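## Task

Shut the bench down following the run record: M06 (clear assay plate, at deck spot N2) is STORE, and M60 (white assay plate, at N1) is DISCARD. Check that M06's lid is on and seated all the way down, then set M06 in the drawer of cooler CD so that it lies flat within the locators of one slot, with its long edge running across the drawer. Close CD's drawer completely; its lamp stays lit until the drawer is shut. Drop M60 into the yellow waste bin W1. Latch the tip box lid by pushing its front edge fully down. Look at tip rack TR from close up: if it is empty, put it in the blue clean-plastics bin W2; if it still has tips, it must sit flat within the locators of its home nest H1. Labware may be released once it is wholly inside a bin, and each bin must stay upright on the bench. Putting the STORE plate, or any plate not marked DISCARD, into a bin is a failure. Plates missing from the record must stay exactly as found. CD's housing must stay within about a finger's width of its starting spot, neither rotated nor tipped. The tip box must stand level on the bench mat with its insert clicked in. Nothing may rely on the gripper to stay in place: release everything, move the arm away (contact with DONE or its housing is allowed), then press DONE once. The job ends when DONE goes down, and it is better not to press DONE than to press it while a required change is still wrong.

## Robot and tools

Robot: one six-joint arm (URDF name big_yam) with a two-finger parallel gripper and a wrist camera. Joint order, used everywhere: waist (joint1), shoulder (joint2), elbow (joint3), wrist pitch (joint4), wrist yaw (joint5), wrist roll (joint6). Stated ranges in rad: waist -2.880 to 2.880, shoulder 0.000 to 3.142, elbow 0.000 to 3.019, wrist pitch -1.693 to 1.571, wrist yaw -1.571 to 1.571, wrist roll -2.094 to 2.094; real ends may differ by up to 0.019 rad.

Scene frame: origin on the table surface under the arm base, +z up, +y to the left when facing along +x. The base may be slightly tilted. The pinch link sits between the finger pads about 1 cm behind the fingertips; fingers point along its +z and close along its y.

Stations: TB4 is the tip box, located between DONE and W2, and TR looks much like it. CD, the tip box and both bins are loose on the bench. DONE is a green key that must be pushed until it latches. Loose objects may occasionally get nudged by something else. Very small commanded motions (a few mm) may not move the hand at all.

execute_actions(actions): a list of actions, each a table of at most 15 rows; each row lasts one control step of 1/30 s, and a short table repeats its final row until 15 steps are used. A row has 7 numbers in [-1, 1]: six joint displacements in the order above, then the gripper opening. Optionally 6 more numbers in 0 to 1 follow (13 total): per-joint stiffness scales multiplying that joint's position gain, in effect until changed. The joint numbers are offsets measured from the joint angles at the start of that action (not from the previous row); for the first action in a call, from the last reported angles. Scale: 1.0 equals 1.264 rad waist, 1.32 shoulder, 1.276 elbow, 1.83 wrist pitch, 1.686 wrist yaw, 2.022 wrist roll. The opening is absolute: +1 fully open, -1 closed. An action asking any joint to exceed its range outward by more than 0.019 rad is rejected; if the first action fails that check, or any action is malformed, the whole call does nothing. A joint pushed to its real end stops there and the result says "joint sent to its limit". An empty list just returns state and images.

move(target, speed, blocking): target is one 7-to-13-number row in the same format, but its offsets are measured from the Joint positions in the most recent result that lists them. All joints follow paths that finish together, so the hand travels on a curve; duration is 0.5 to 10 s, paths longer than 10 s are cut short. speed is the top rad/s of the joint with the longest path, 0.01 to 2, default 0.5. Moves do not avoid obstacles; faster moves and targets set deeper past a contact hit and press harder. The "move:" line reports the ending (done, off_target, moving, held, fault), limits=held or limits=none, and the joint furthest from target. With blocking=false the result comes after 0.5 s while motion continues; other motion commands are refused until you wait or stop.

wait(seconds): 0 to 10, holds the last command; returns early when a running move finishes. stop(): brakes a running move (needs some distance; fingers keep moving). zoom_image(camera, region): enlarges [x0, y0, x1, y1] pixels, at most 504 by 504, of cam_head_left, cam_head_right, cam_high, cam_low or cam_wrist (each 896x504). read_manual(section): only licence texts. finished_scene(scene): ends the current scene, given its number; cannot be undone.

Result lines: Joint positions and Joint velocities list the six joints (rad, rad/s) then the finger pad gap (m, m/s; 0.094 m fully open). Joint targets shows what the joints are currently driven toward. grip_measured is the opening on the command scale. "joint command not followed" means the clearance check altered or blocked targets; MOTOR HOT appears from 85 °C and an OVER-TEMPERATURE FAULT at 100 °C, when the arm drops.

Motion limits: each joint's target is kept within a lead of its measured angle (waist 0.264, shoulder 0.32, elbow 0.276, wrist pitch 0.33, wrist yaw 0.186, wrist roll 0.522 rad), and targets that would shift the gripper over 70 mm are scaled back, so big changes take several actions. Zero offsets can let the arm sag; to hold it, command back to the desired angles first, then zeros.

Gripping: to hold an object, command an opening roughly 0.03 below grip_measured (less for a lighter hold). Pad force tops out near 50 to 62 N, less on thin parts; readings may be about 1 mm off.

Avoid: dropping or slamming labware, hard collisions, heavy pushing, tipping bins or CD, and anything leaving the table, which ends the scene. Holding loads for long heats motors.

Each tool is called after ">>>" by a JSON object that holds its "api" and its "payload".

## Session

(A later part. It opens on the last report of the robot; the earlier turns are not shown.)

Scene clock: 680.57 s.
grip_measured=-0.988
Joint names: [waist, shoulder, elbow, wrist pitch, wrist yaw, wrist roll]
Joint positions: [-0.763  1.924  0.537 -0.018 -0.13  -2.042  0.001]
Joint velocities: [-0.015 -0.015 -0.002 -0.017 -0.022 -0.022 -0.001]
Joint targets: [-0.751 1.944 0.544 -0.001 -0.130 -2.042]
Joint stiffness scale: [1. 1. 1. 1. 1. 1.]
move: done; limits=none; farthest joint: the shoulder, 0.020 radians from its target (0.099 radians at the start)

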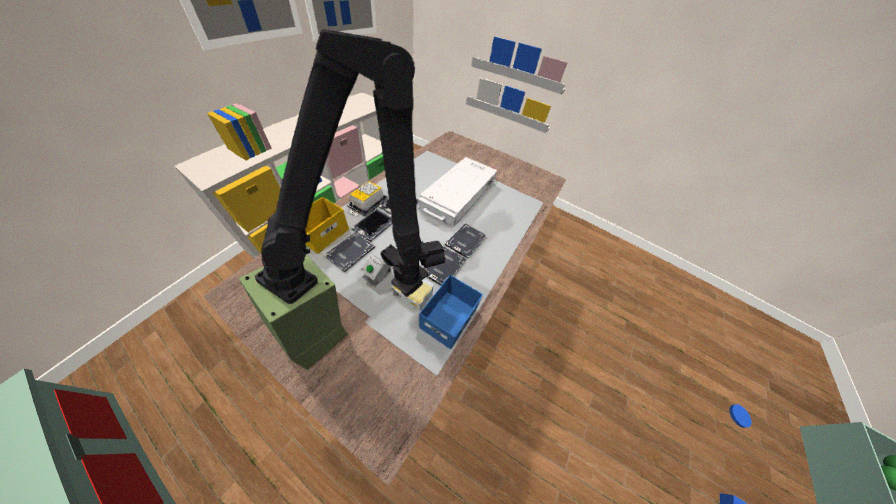

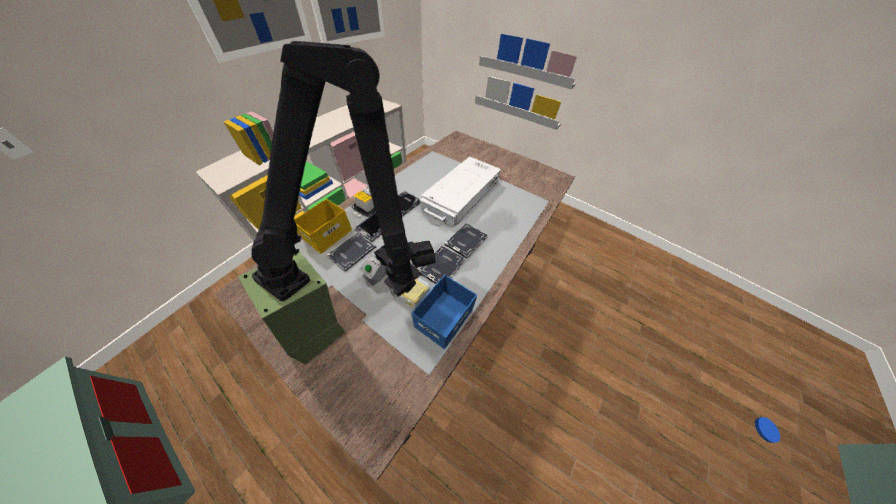

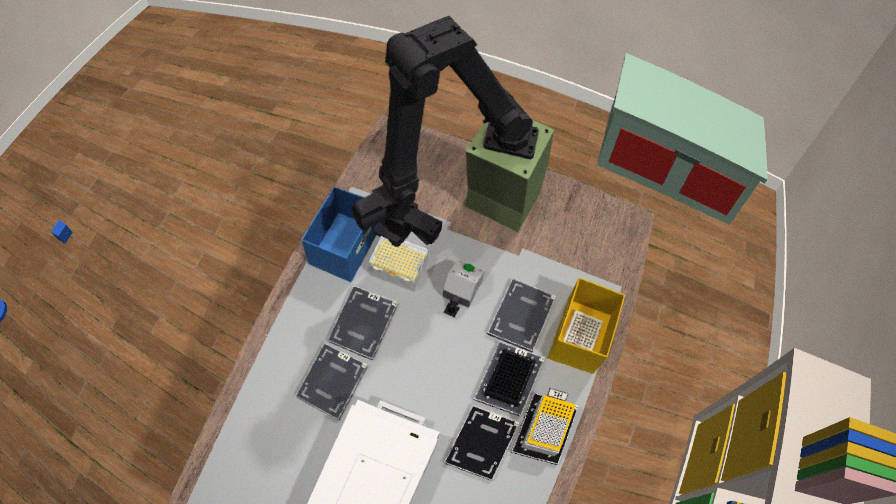

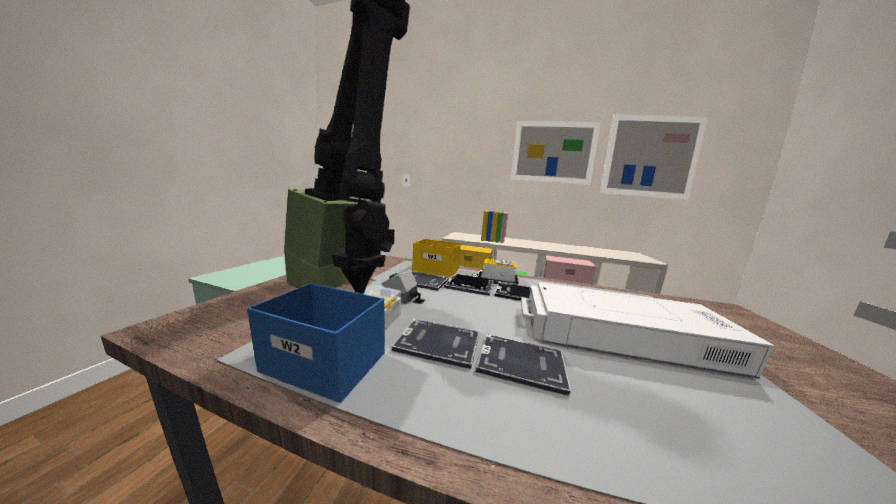

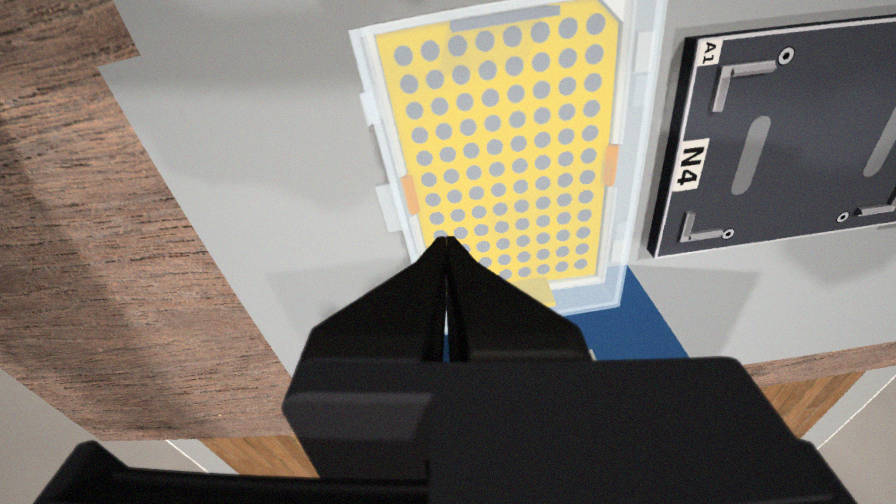

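>>> {"api": "move", "payload": {"target": [0,0.06,0.005,0.03,0,0,-1], "speed": 0.04}}

Scene clock: 685.53 s.
grip_measured=-0.988
Joint names: [waist, shoulder, elbow, wrist pitch, wrist yaw, wrist roll]
Joint positions: [-0.763  1.94   0.536  0.001 -0.13  -2.042  0.001]
Joint velocities: [-0.005 -0.015 -0.007  0.002 -0.007 -0.081 -0.   ]
Joint targets: [-0.763 2.003 0.543 0.036 -0.130 -2.042]
Joint stiffness scale: [1. 1. 1. 1. 1. 1.]
move: off_target; limits=none; farthest joint: the shoulder, 0.064 radians from its target (0.080 radians at the start)

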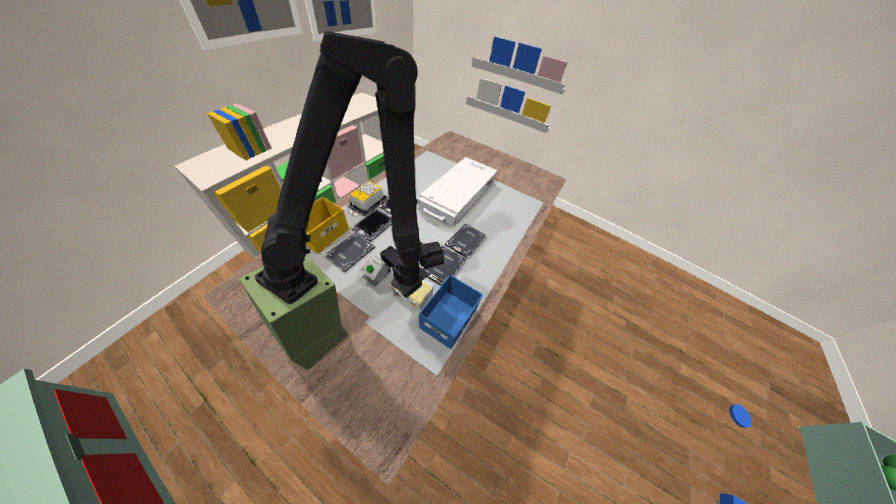

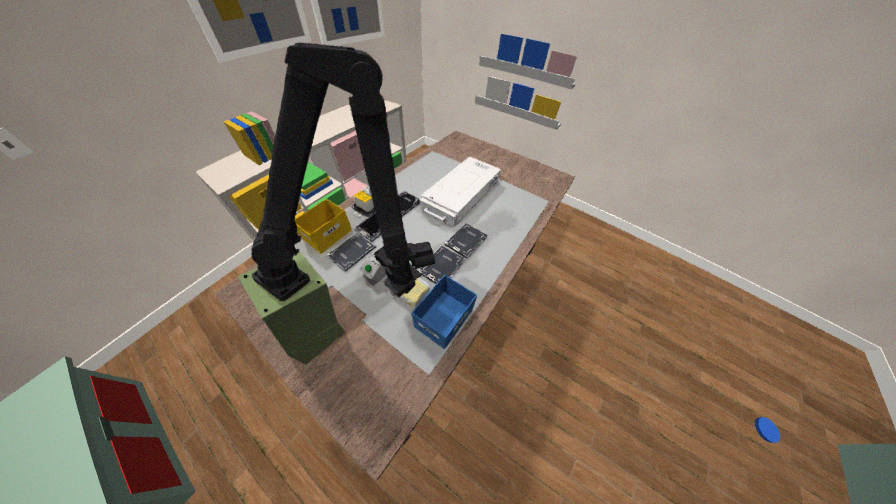

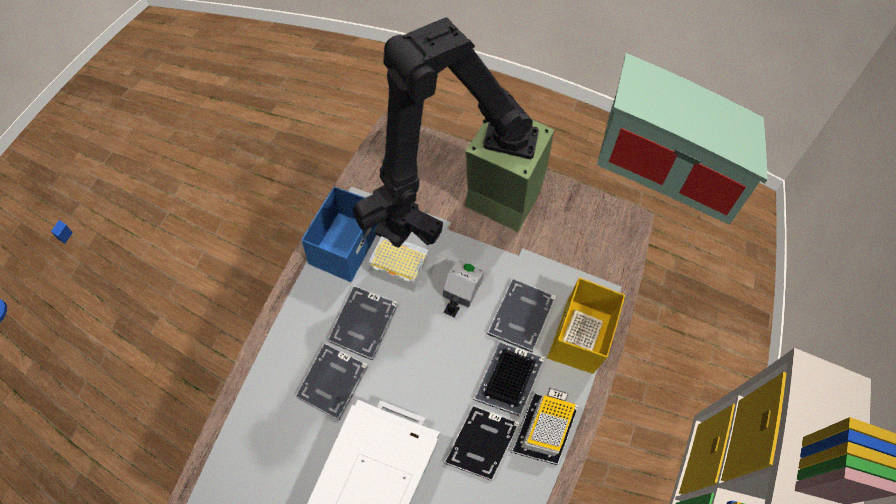

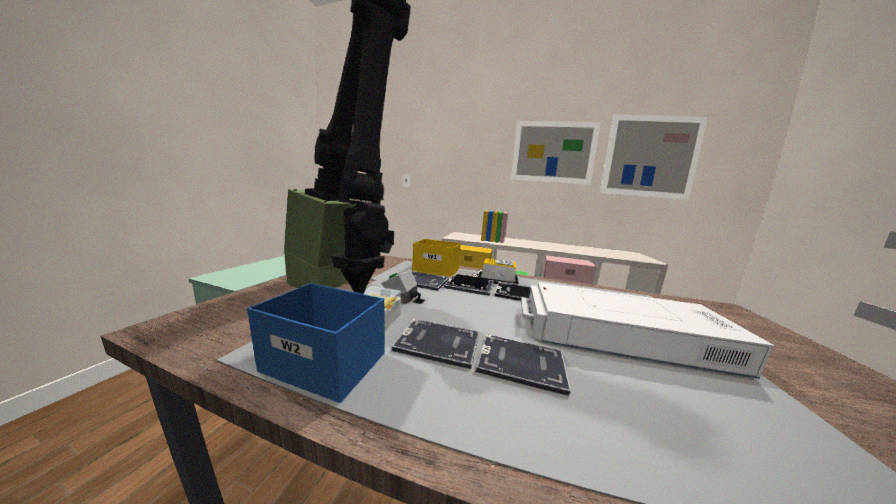

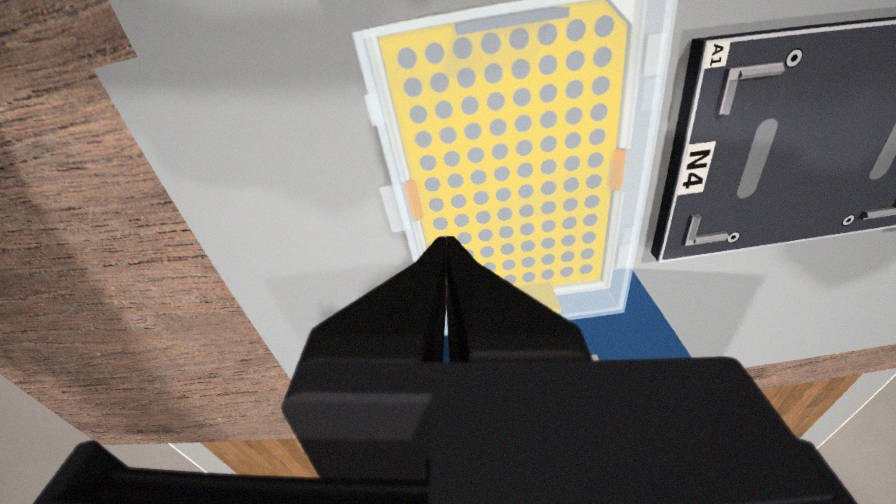

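Press harder to see if it gives further.

>>> {"api": "move", "payload": {"target": [0,0.085,0.005,0.02,0,0,-1], "speed": 0.06}}

Scene clock: 689.53 s.
grip_measured=-0.988
Joint names: [waist, shoulder, elbow, wrist pitch, wrist yaw, wrist roll]
Joint positions: [-0.763  1.943  0.534  0.008 -0.131 -2.042  0.001]
Joint velocities: [ 0.005  0.005  0.002 -0.017 -0.125 -0.022 -0.001]
Joint targets: [-0.763 2.052 0.542 0.038 -0.130 -2.042]
Joint stiffness scale: [1. 1. 1. 1. 1. 1.]
move: off_target; limits=none; farthest joint: the shoulder, 0.109 radians from its target (0.113 radians at the start)

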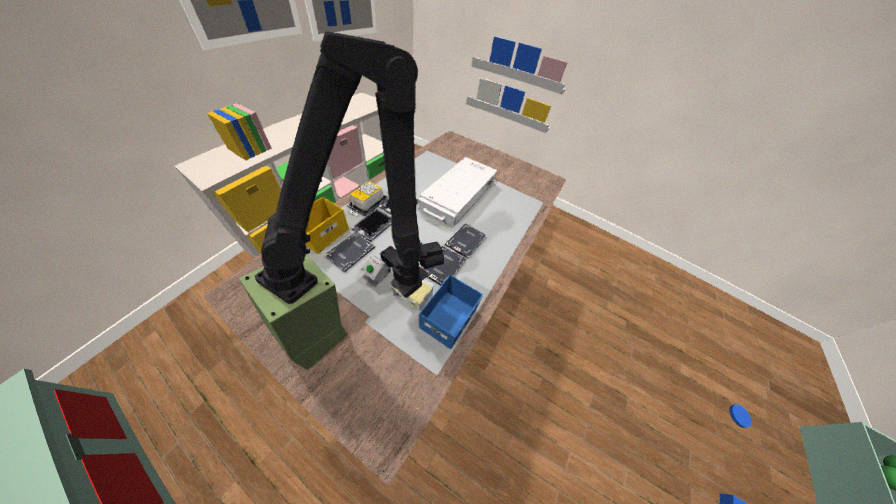

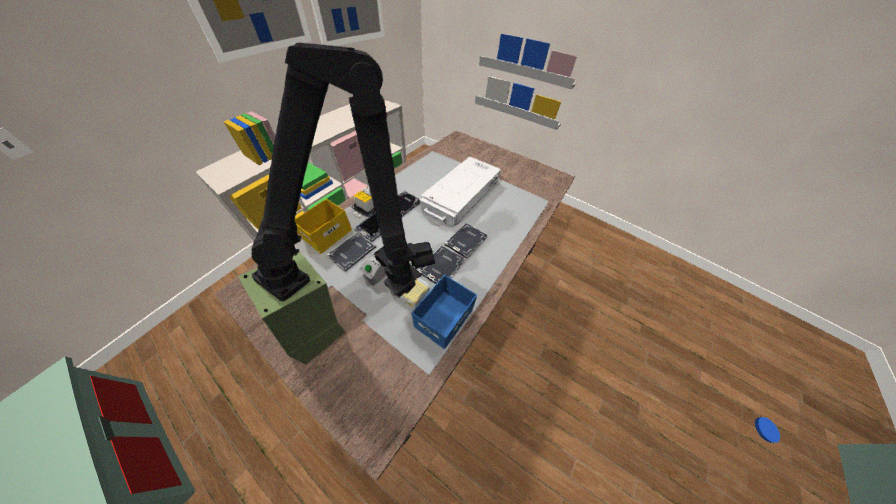

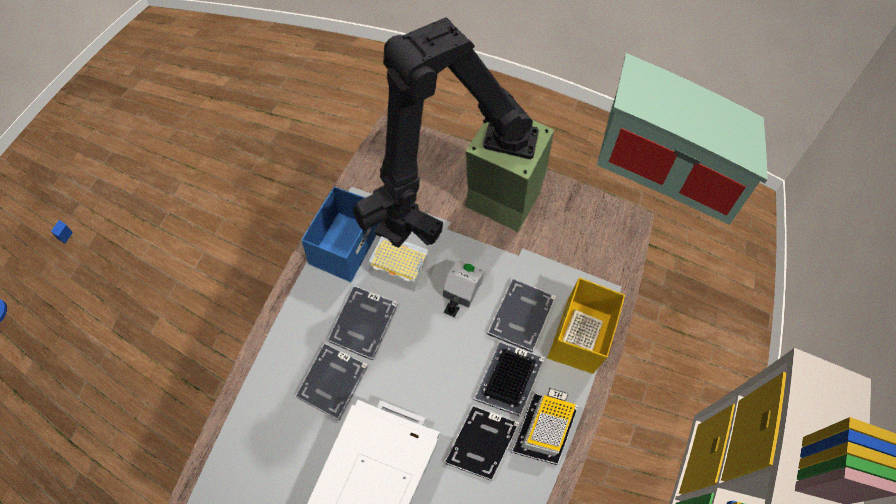

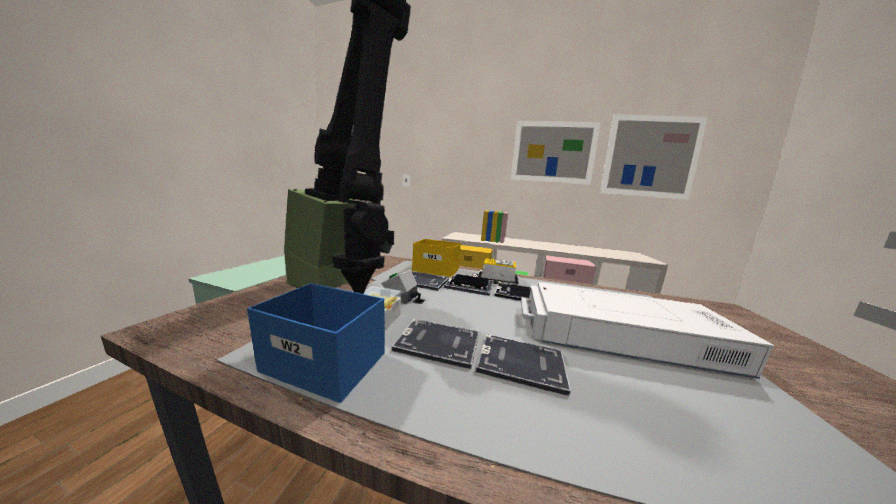

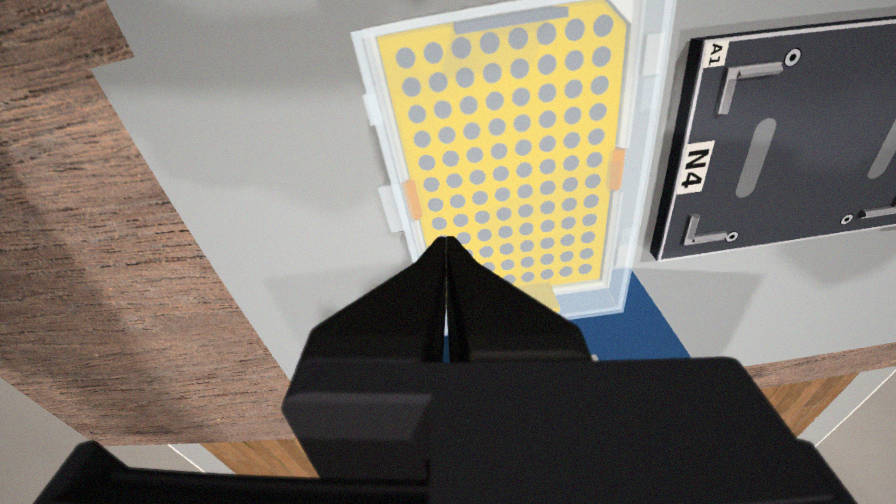

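>>> {"api": "move", "payload": {"target": [0,-0.08,0,-0.06,0,0,-1], "speed": 0.15}}

>>> {"api": "move", "payload": {"target": [0.278,-0.265,-0.113,-0.12,0.033,0.1,-1], "speed": 0.4}}

>>> {"api": "zoom_image", "payload": {"camera": "cam_head_left", "region": [370,255,450,325]}}

Scene clock: 697.93 s.
grip_measured=-0.988
Joint names: [waist, shoulder, elbow, wrist pitch, wrist yaw, wrist roll]
Joint positions: [-0.763  1.843  0.533 -0.086 -0.131 -2.042  0.001]
Joint velocities: [-0.015  0.015 -0.007 -0.002 -0.007 -0.051  0.   ]
Joint targets: [-0.763 1.837 0.534 -0.102 -0.131 -2.042]
Joint stiffness scale: [1. 1. 1. 1. 1. 1.]
move: done; limits=none; farthest joint: the wrist pitch, 0.016 radians from its target (0.110 radians at the start)

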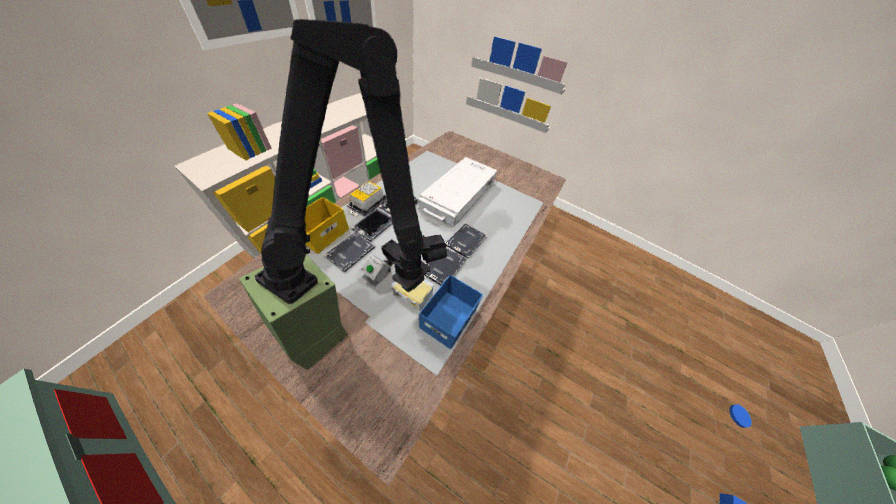

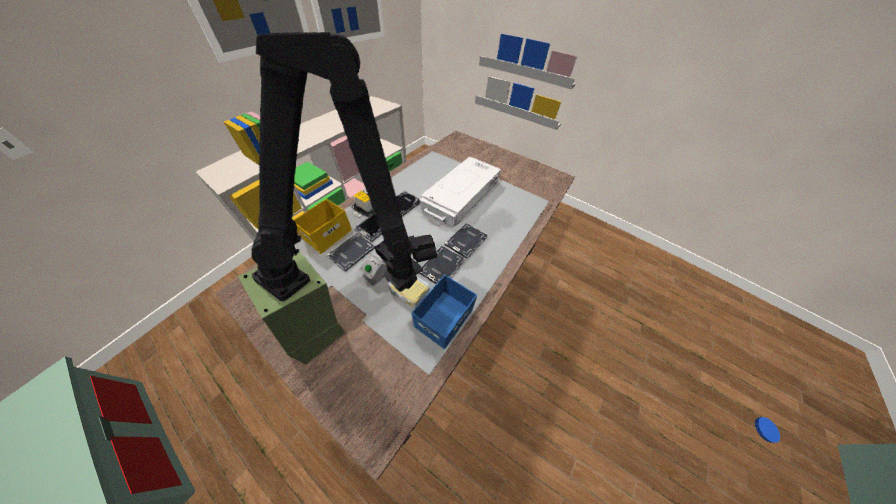

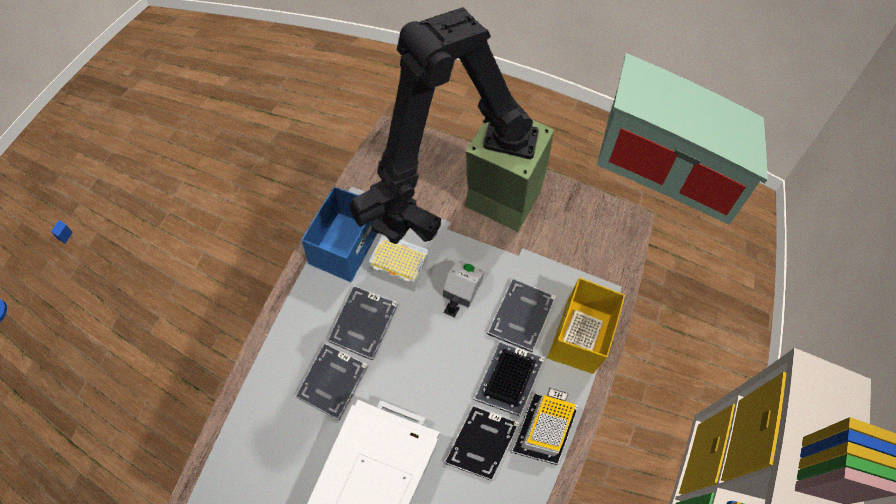

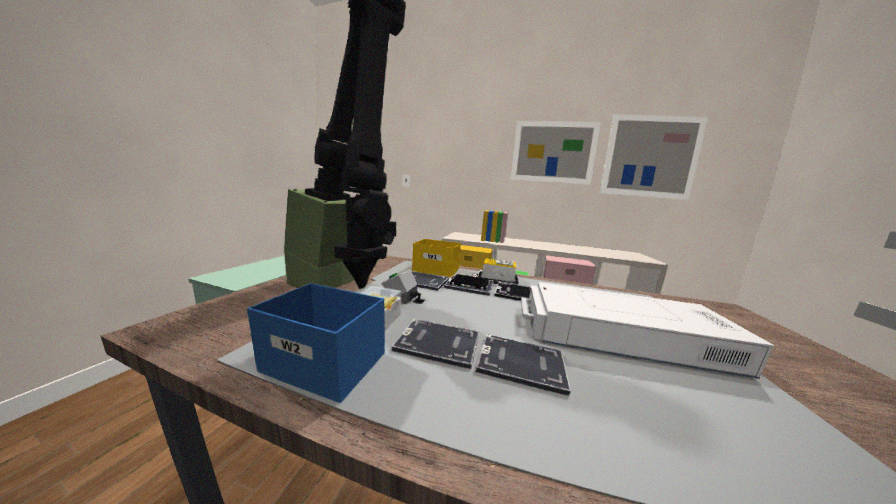

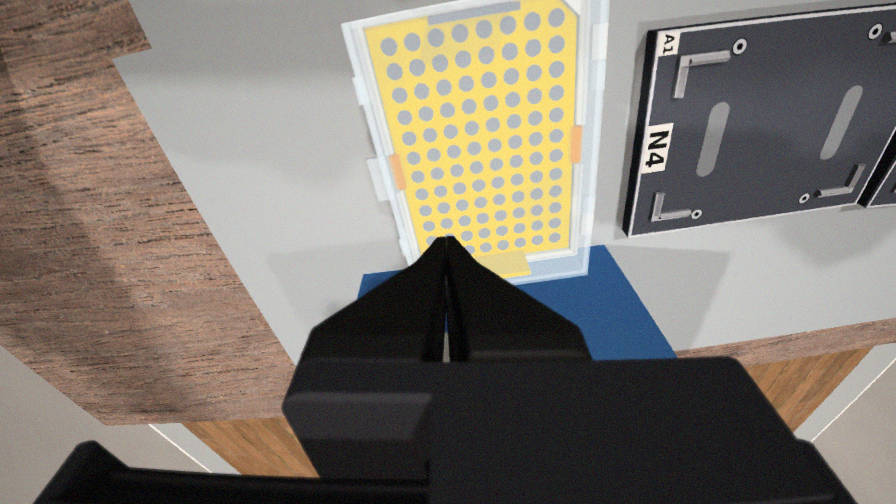

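Scene clock: 699.47 s.
grip_measured=-0.988
Joint names: [waist, shoulder, elbow, wrist pitch, wrist yaw, wrist roll]
Joint positions: [-0.418  1.494  0.393 -0.289 -0.078 -1.856  0.001]
Joint velocities: [ 0.005  0.005  0.002  0.007  0.007 -0.037  0.   ]
Joint targets: [-0.412 1.493 0.388 -0.305 -0.075 -1.840]
Joint stiffness scale: [1. 1. 1. 1. 1. 1.]
move: done; limits=none; farthest joint: the wrist pitch, 0.016 radians from its target (0.220 radians at the start)

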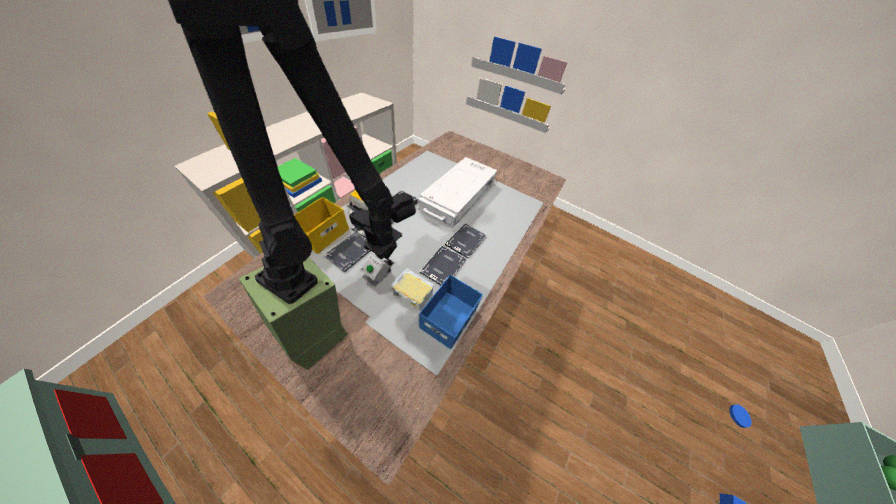

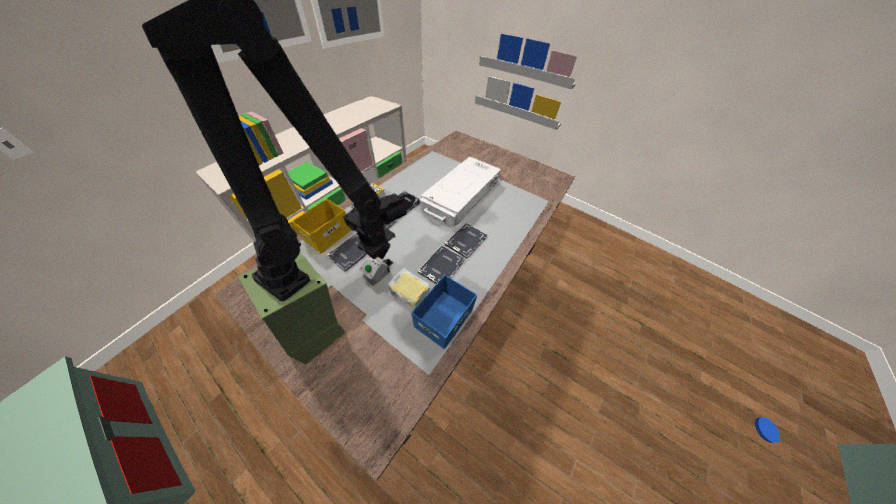

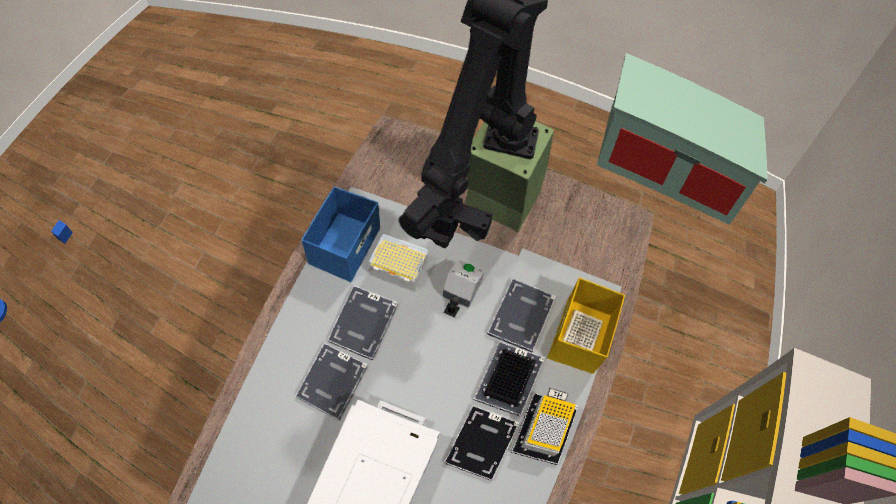

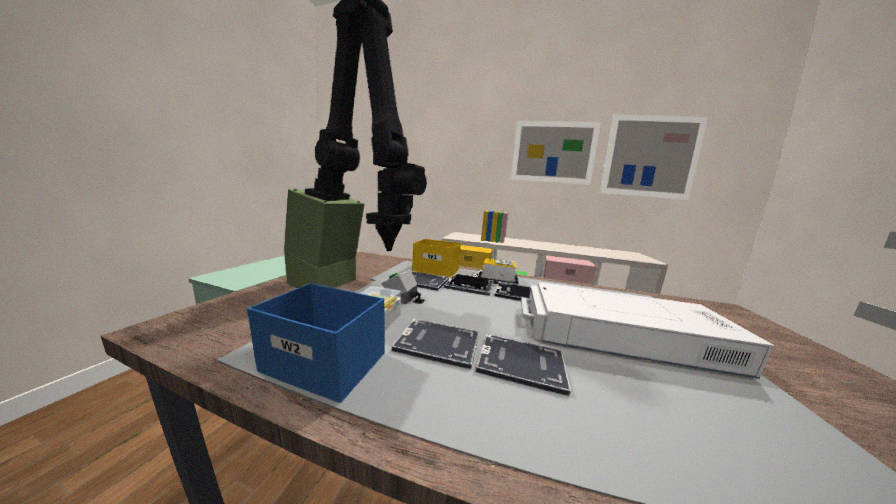

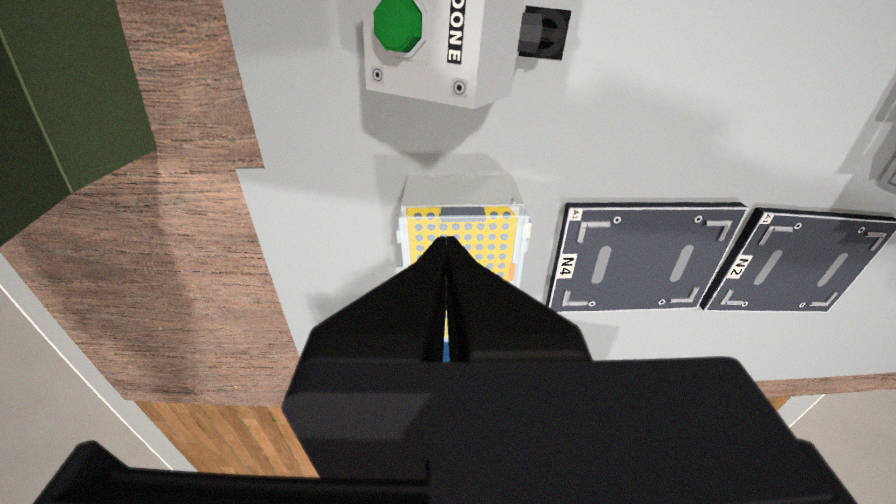

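Region (370, 255, 450, 325) of cam_head_left's 896x504 image, scaled by 6.300, with more detail than that image has; it fills the top 441 rows of this view, and the rest is white.

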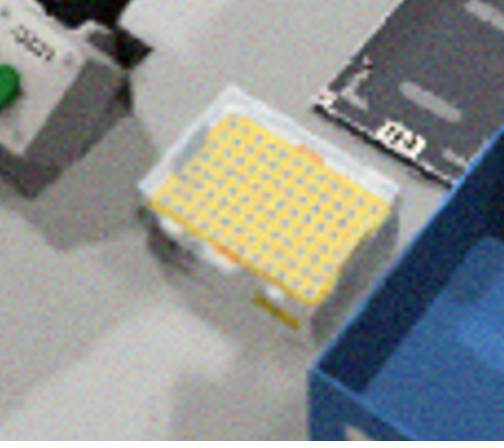

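>>> {"api": "move", "payload": {"target": [0.243,0.212,-0.067,0.203,0.035,0.158,-1], "speed": 0.3}}

Scene clock: 708.30 s.
grip_measured=-0.988
Joint names: [waist, shoulder, elbow, wrist pitch, wrist yaw, wrist roll]
Joint positions: [-0.118  1.761  0.312  0.065 -0.022 -1.551  0.001]
Joint velocities: [-0.015  0.005 -0.007 -0.007 -0.007 -0.022  0.001]
Joint targets: [-0.110 1.774 0.308 0.082 -0.019 -1.536]
Joint stiffness scale: [1. 1. 1. 1. 1. 1.]
move: done; limits=none; farthest joint: the wrist pitch, 0.017 radians from its target (0.372 radians at the start)

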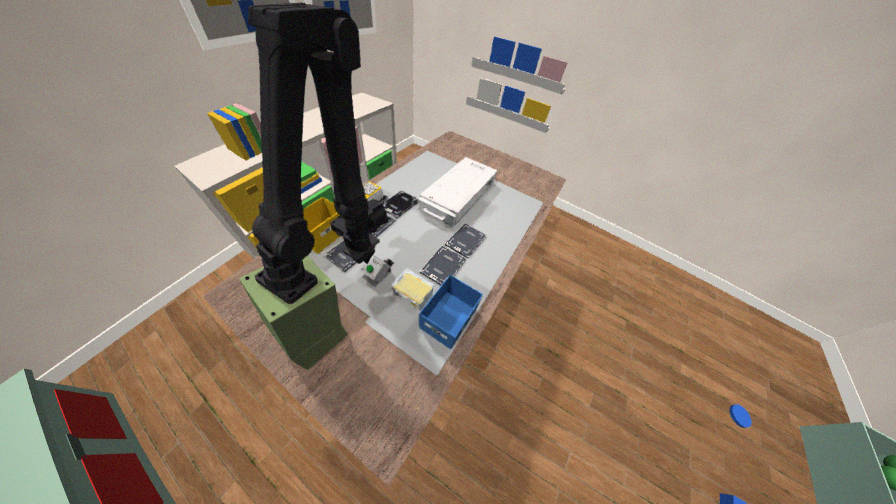

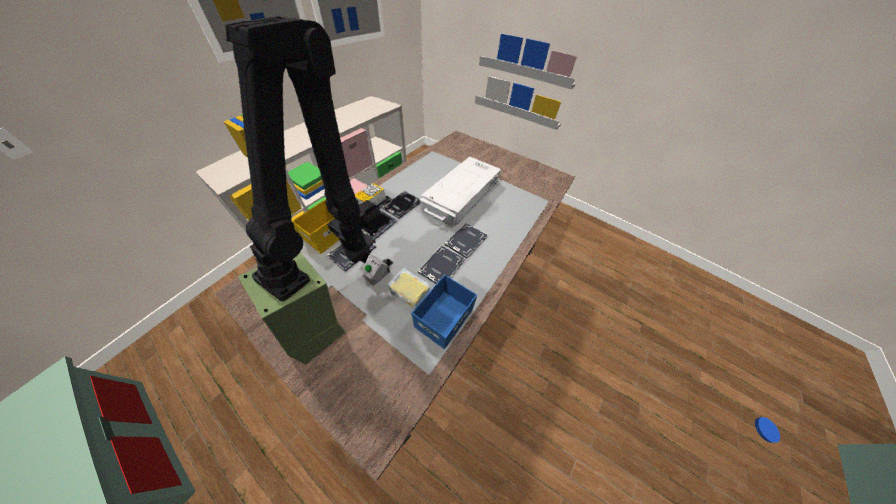

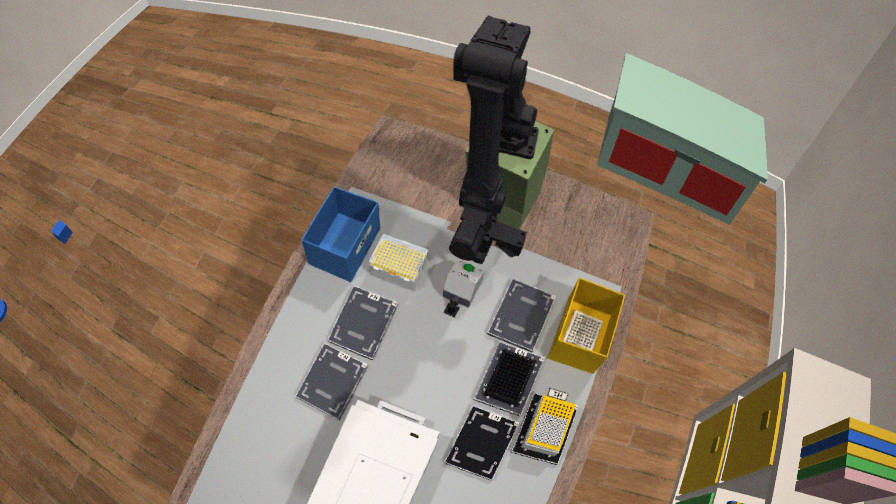

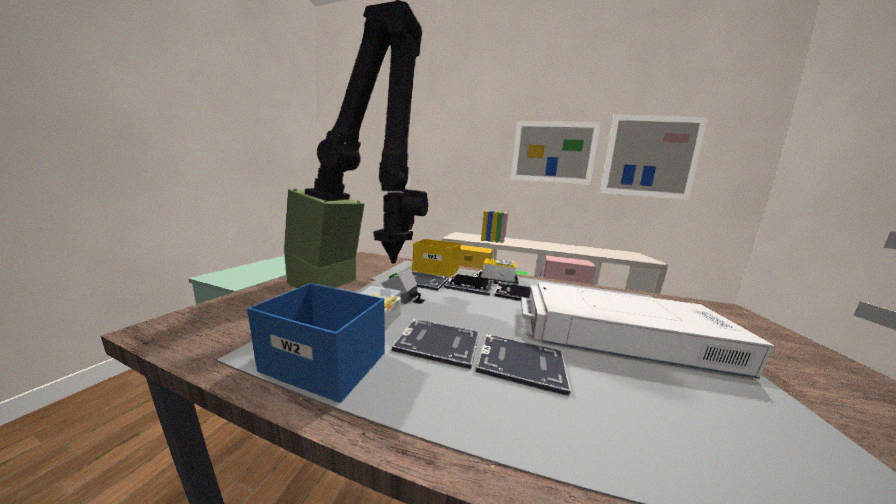

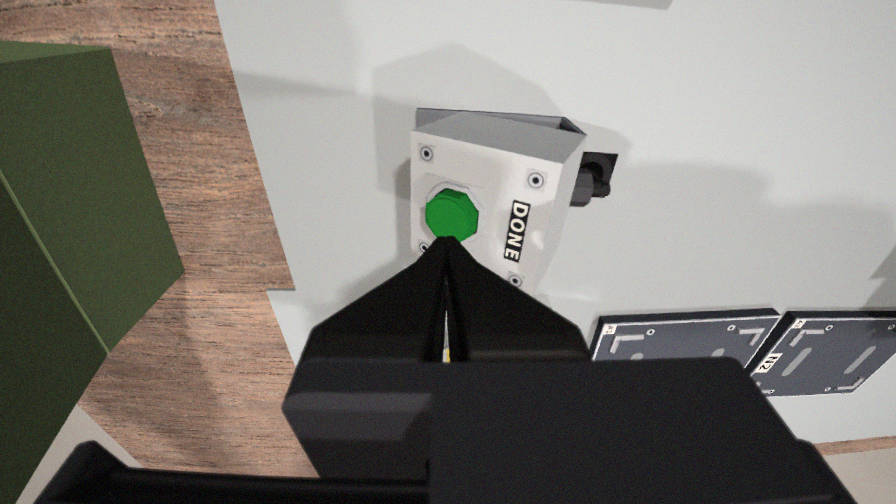

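>>> {"api": "execute_actions", "payload": {"actions": []}}

Scene clock: 722.17 s.
grip_measured=-0.988
Joint names: [waist, shoulder, elbow, wrist pitch, wrist yaw, wrist roll]
Joint positions: [-0.118  1.761  0.312  0.065 -0.022 -1.551  0.001]
Joint velocities: [-0.015 -0.005  0.007 -0.017 -0.037 -0.022 -0.001]
Joint targets: [-0.110 1.774 0.308 0.082 -0.019 -1.536]
Joint stiffness scale: [1. 1. 1. 1. 1. 1.]

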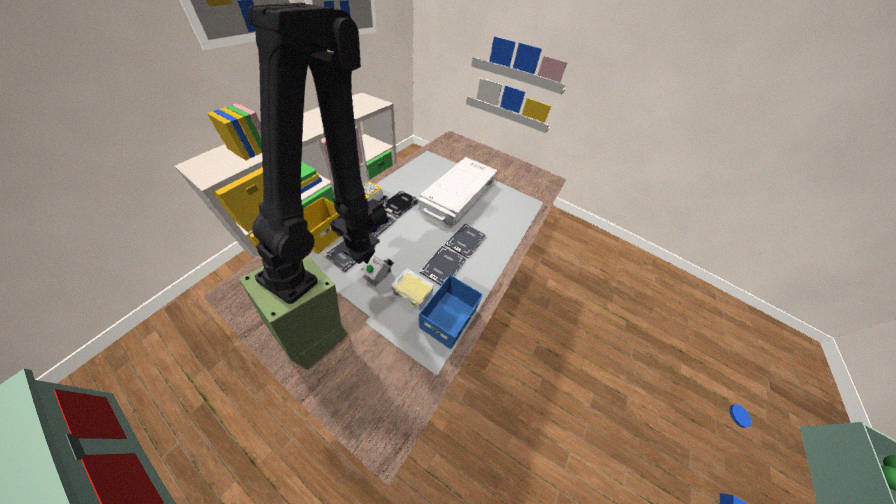

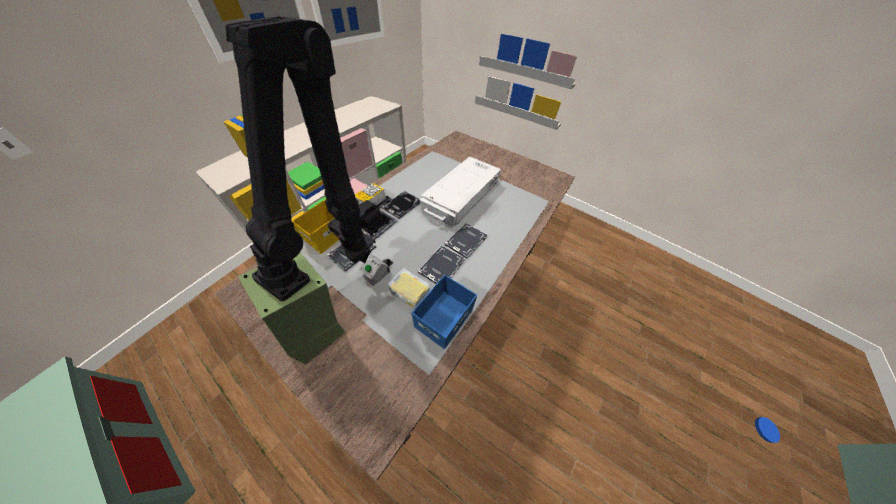

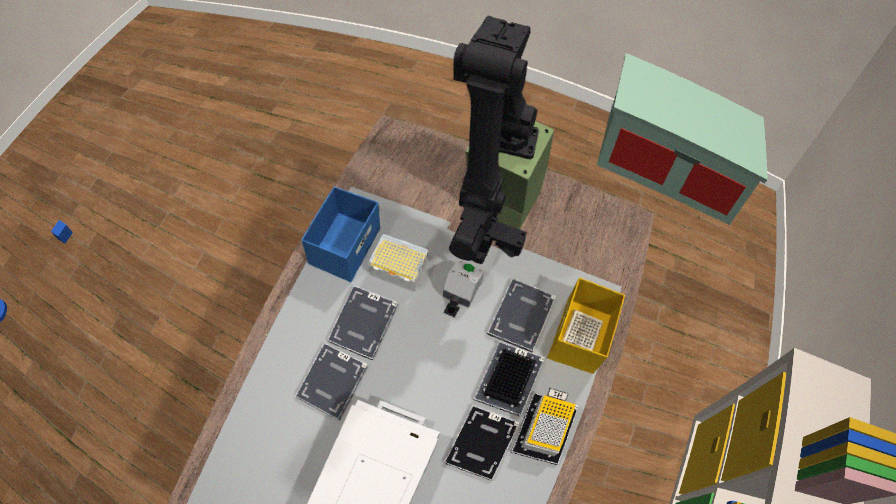

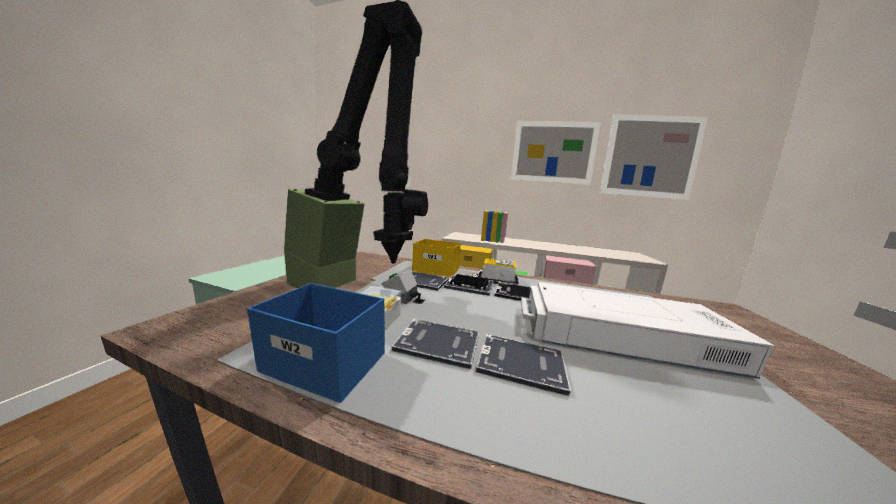

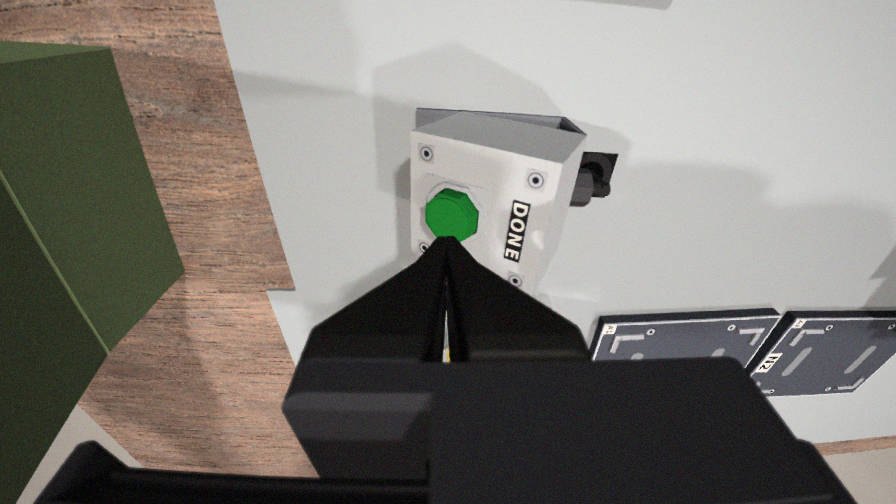

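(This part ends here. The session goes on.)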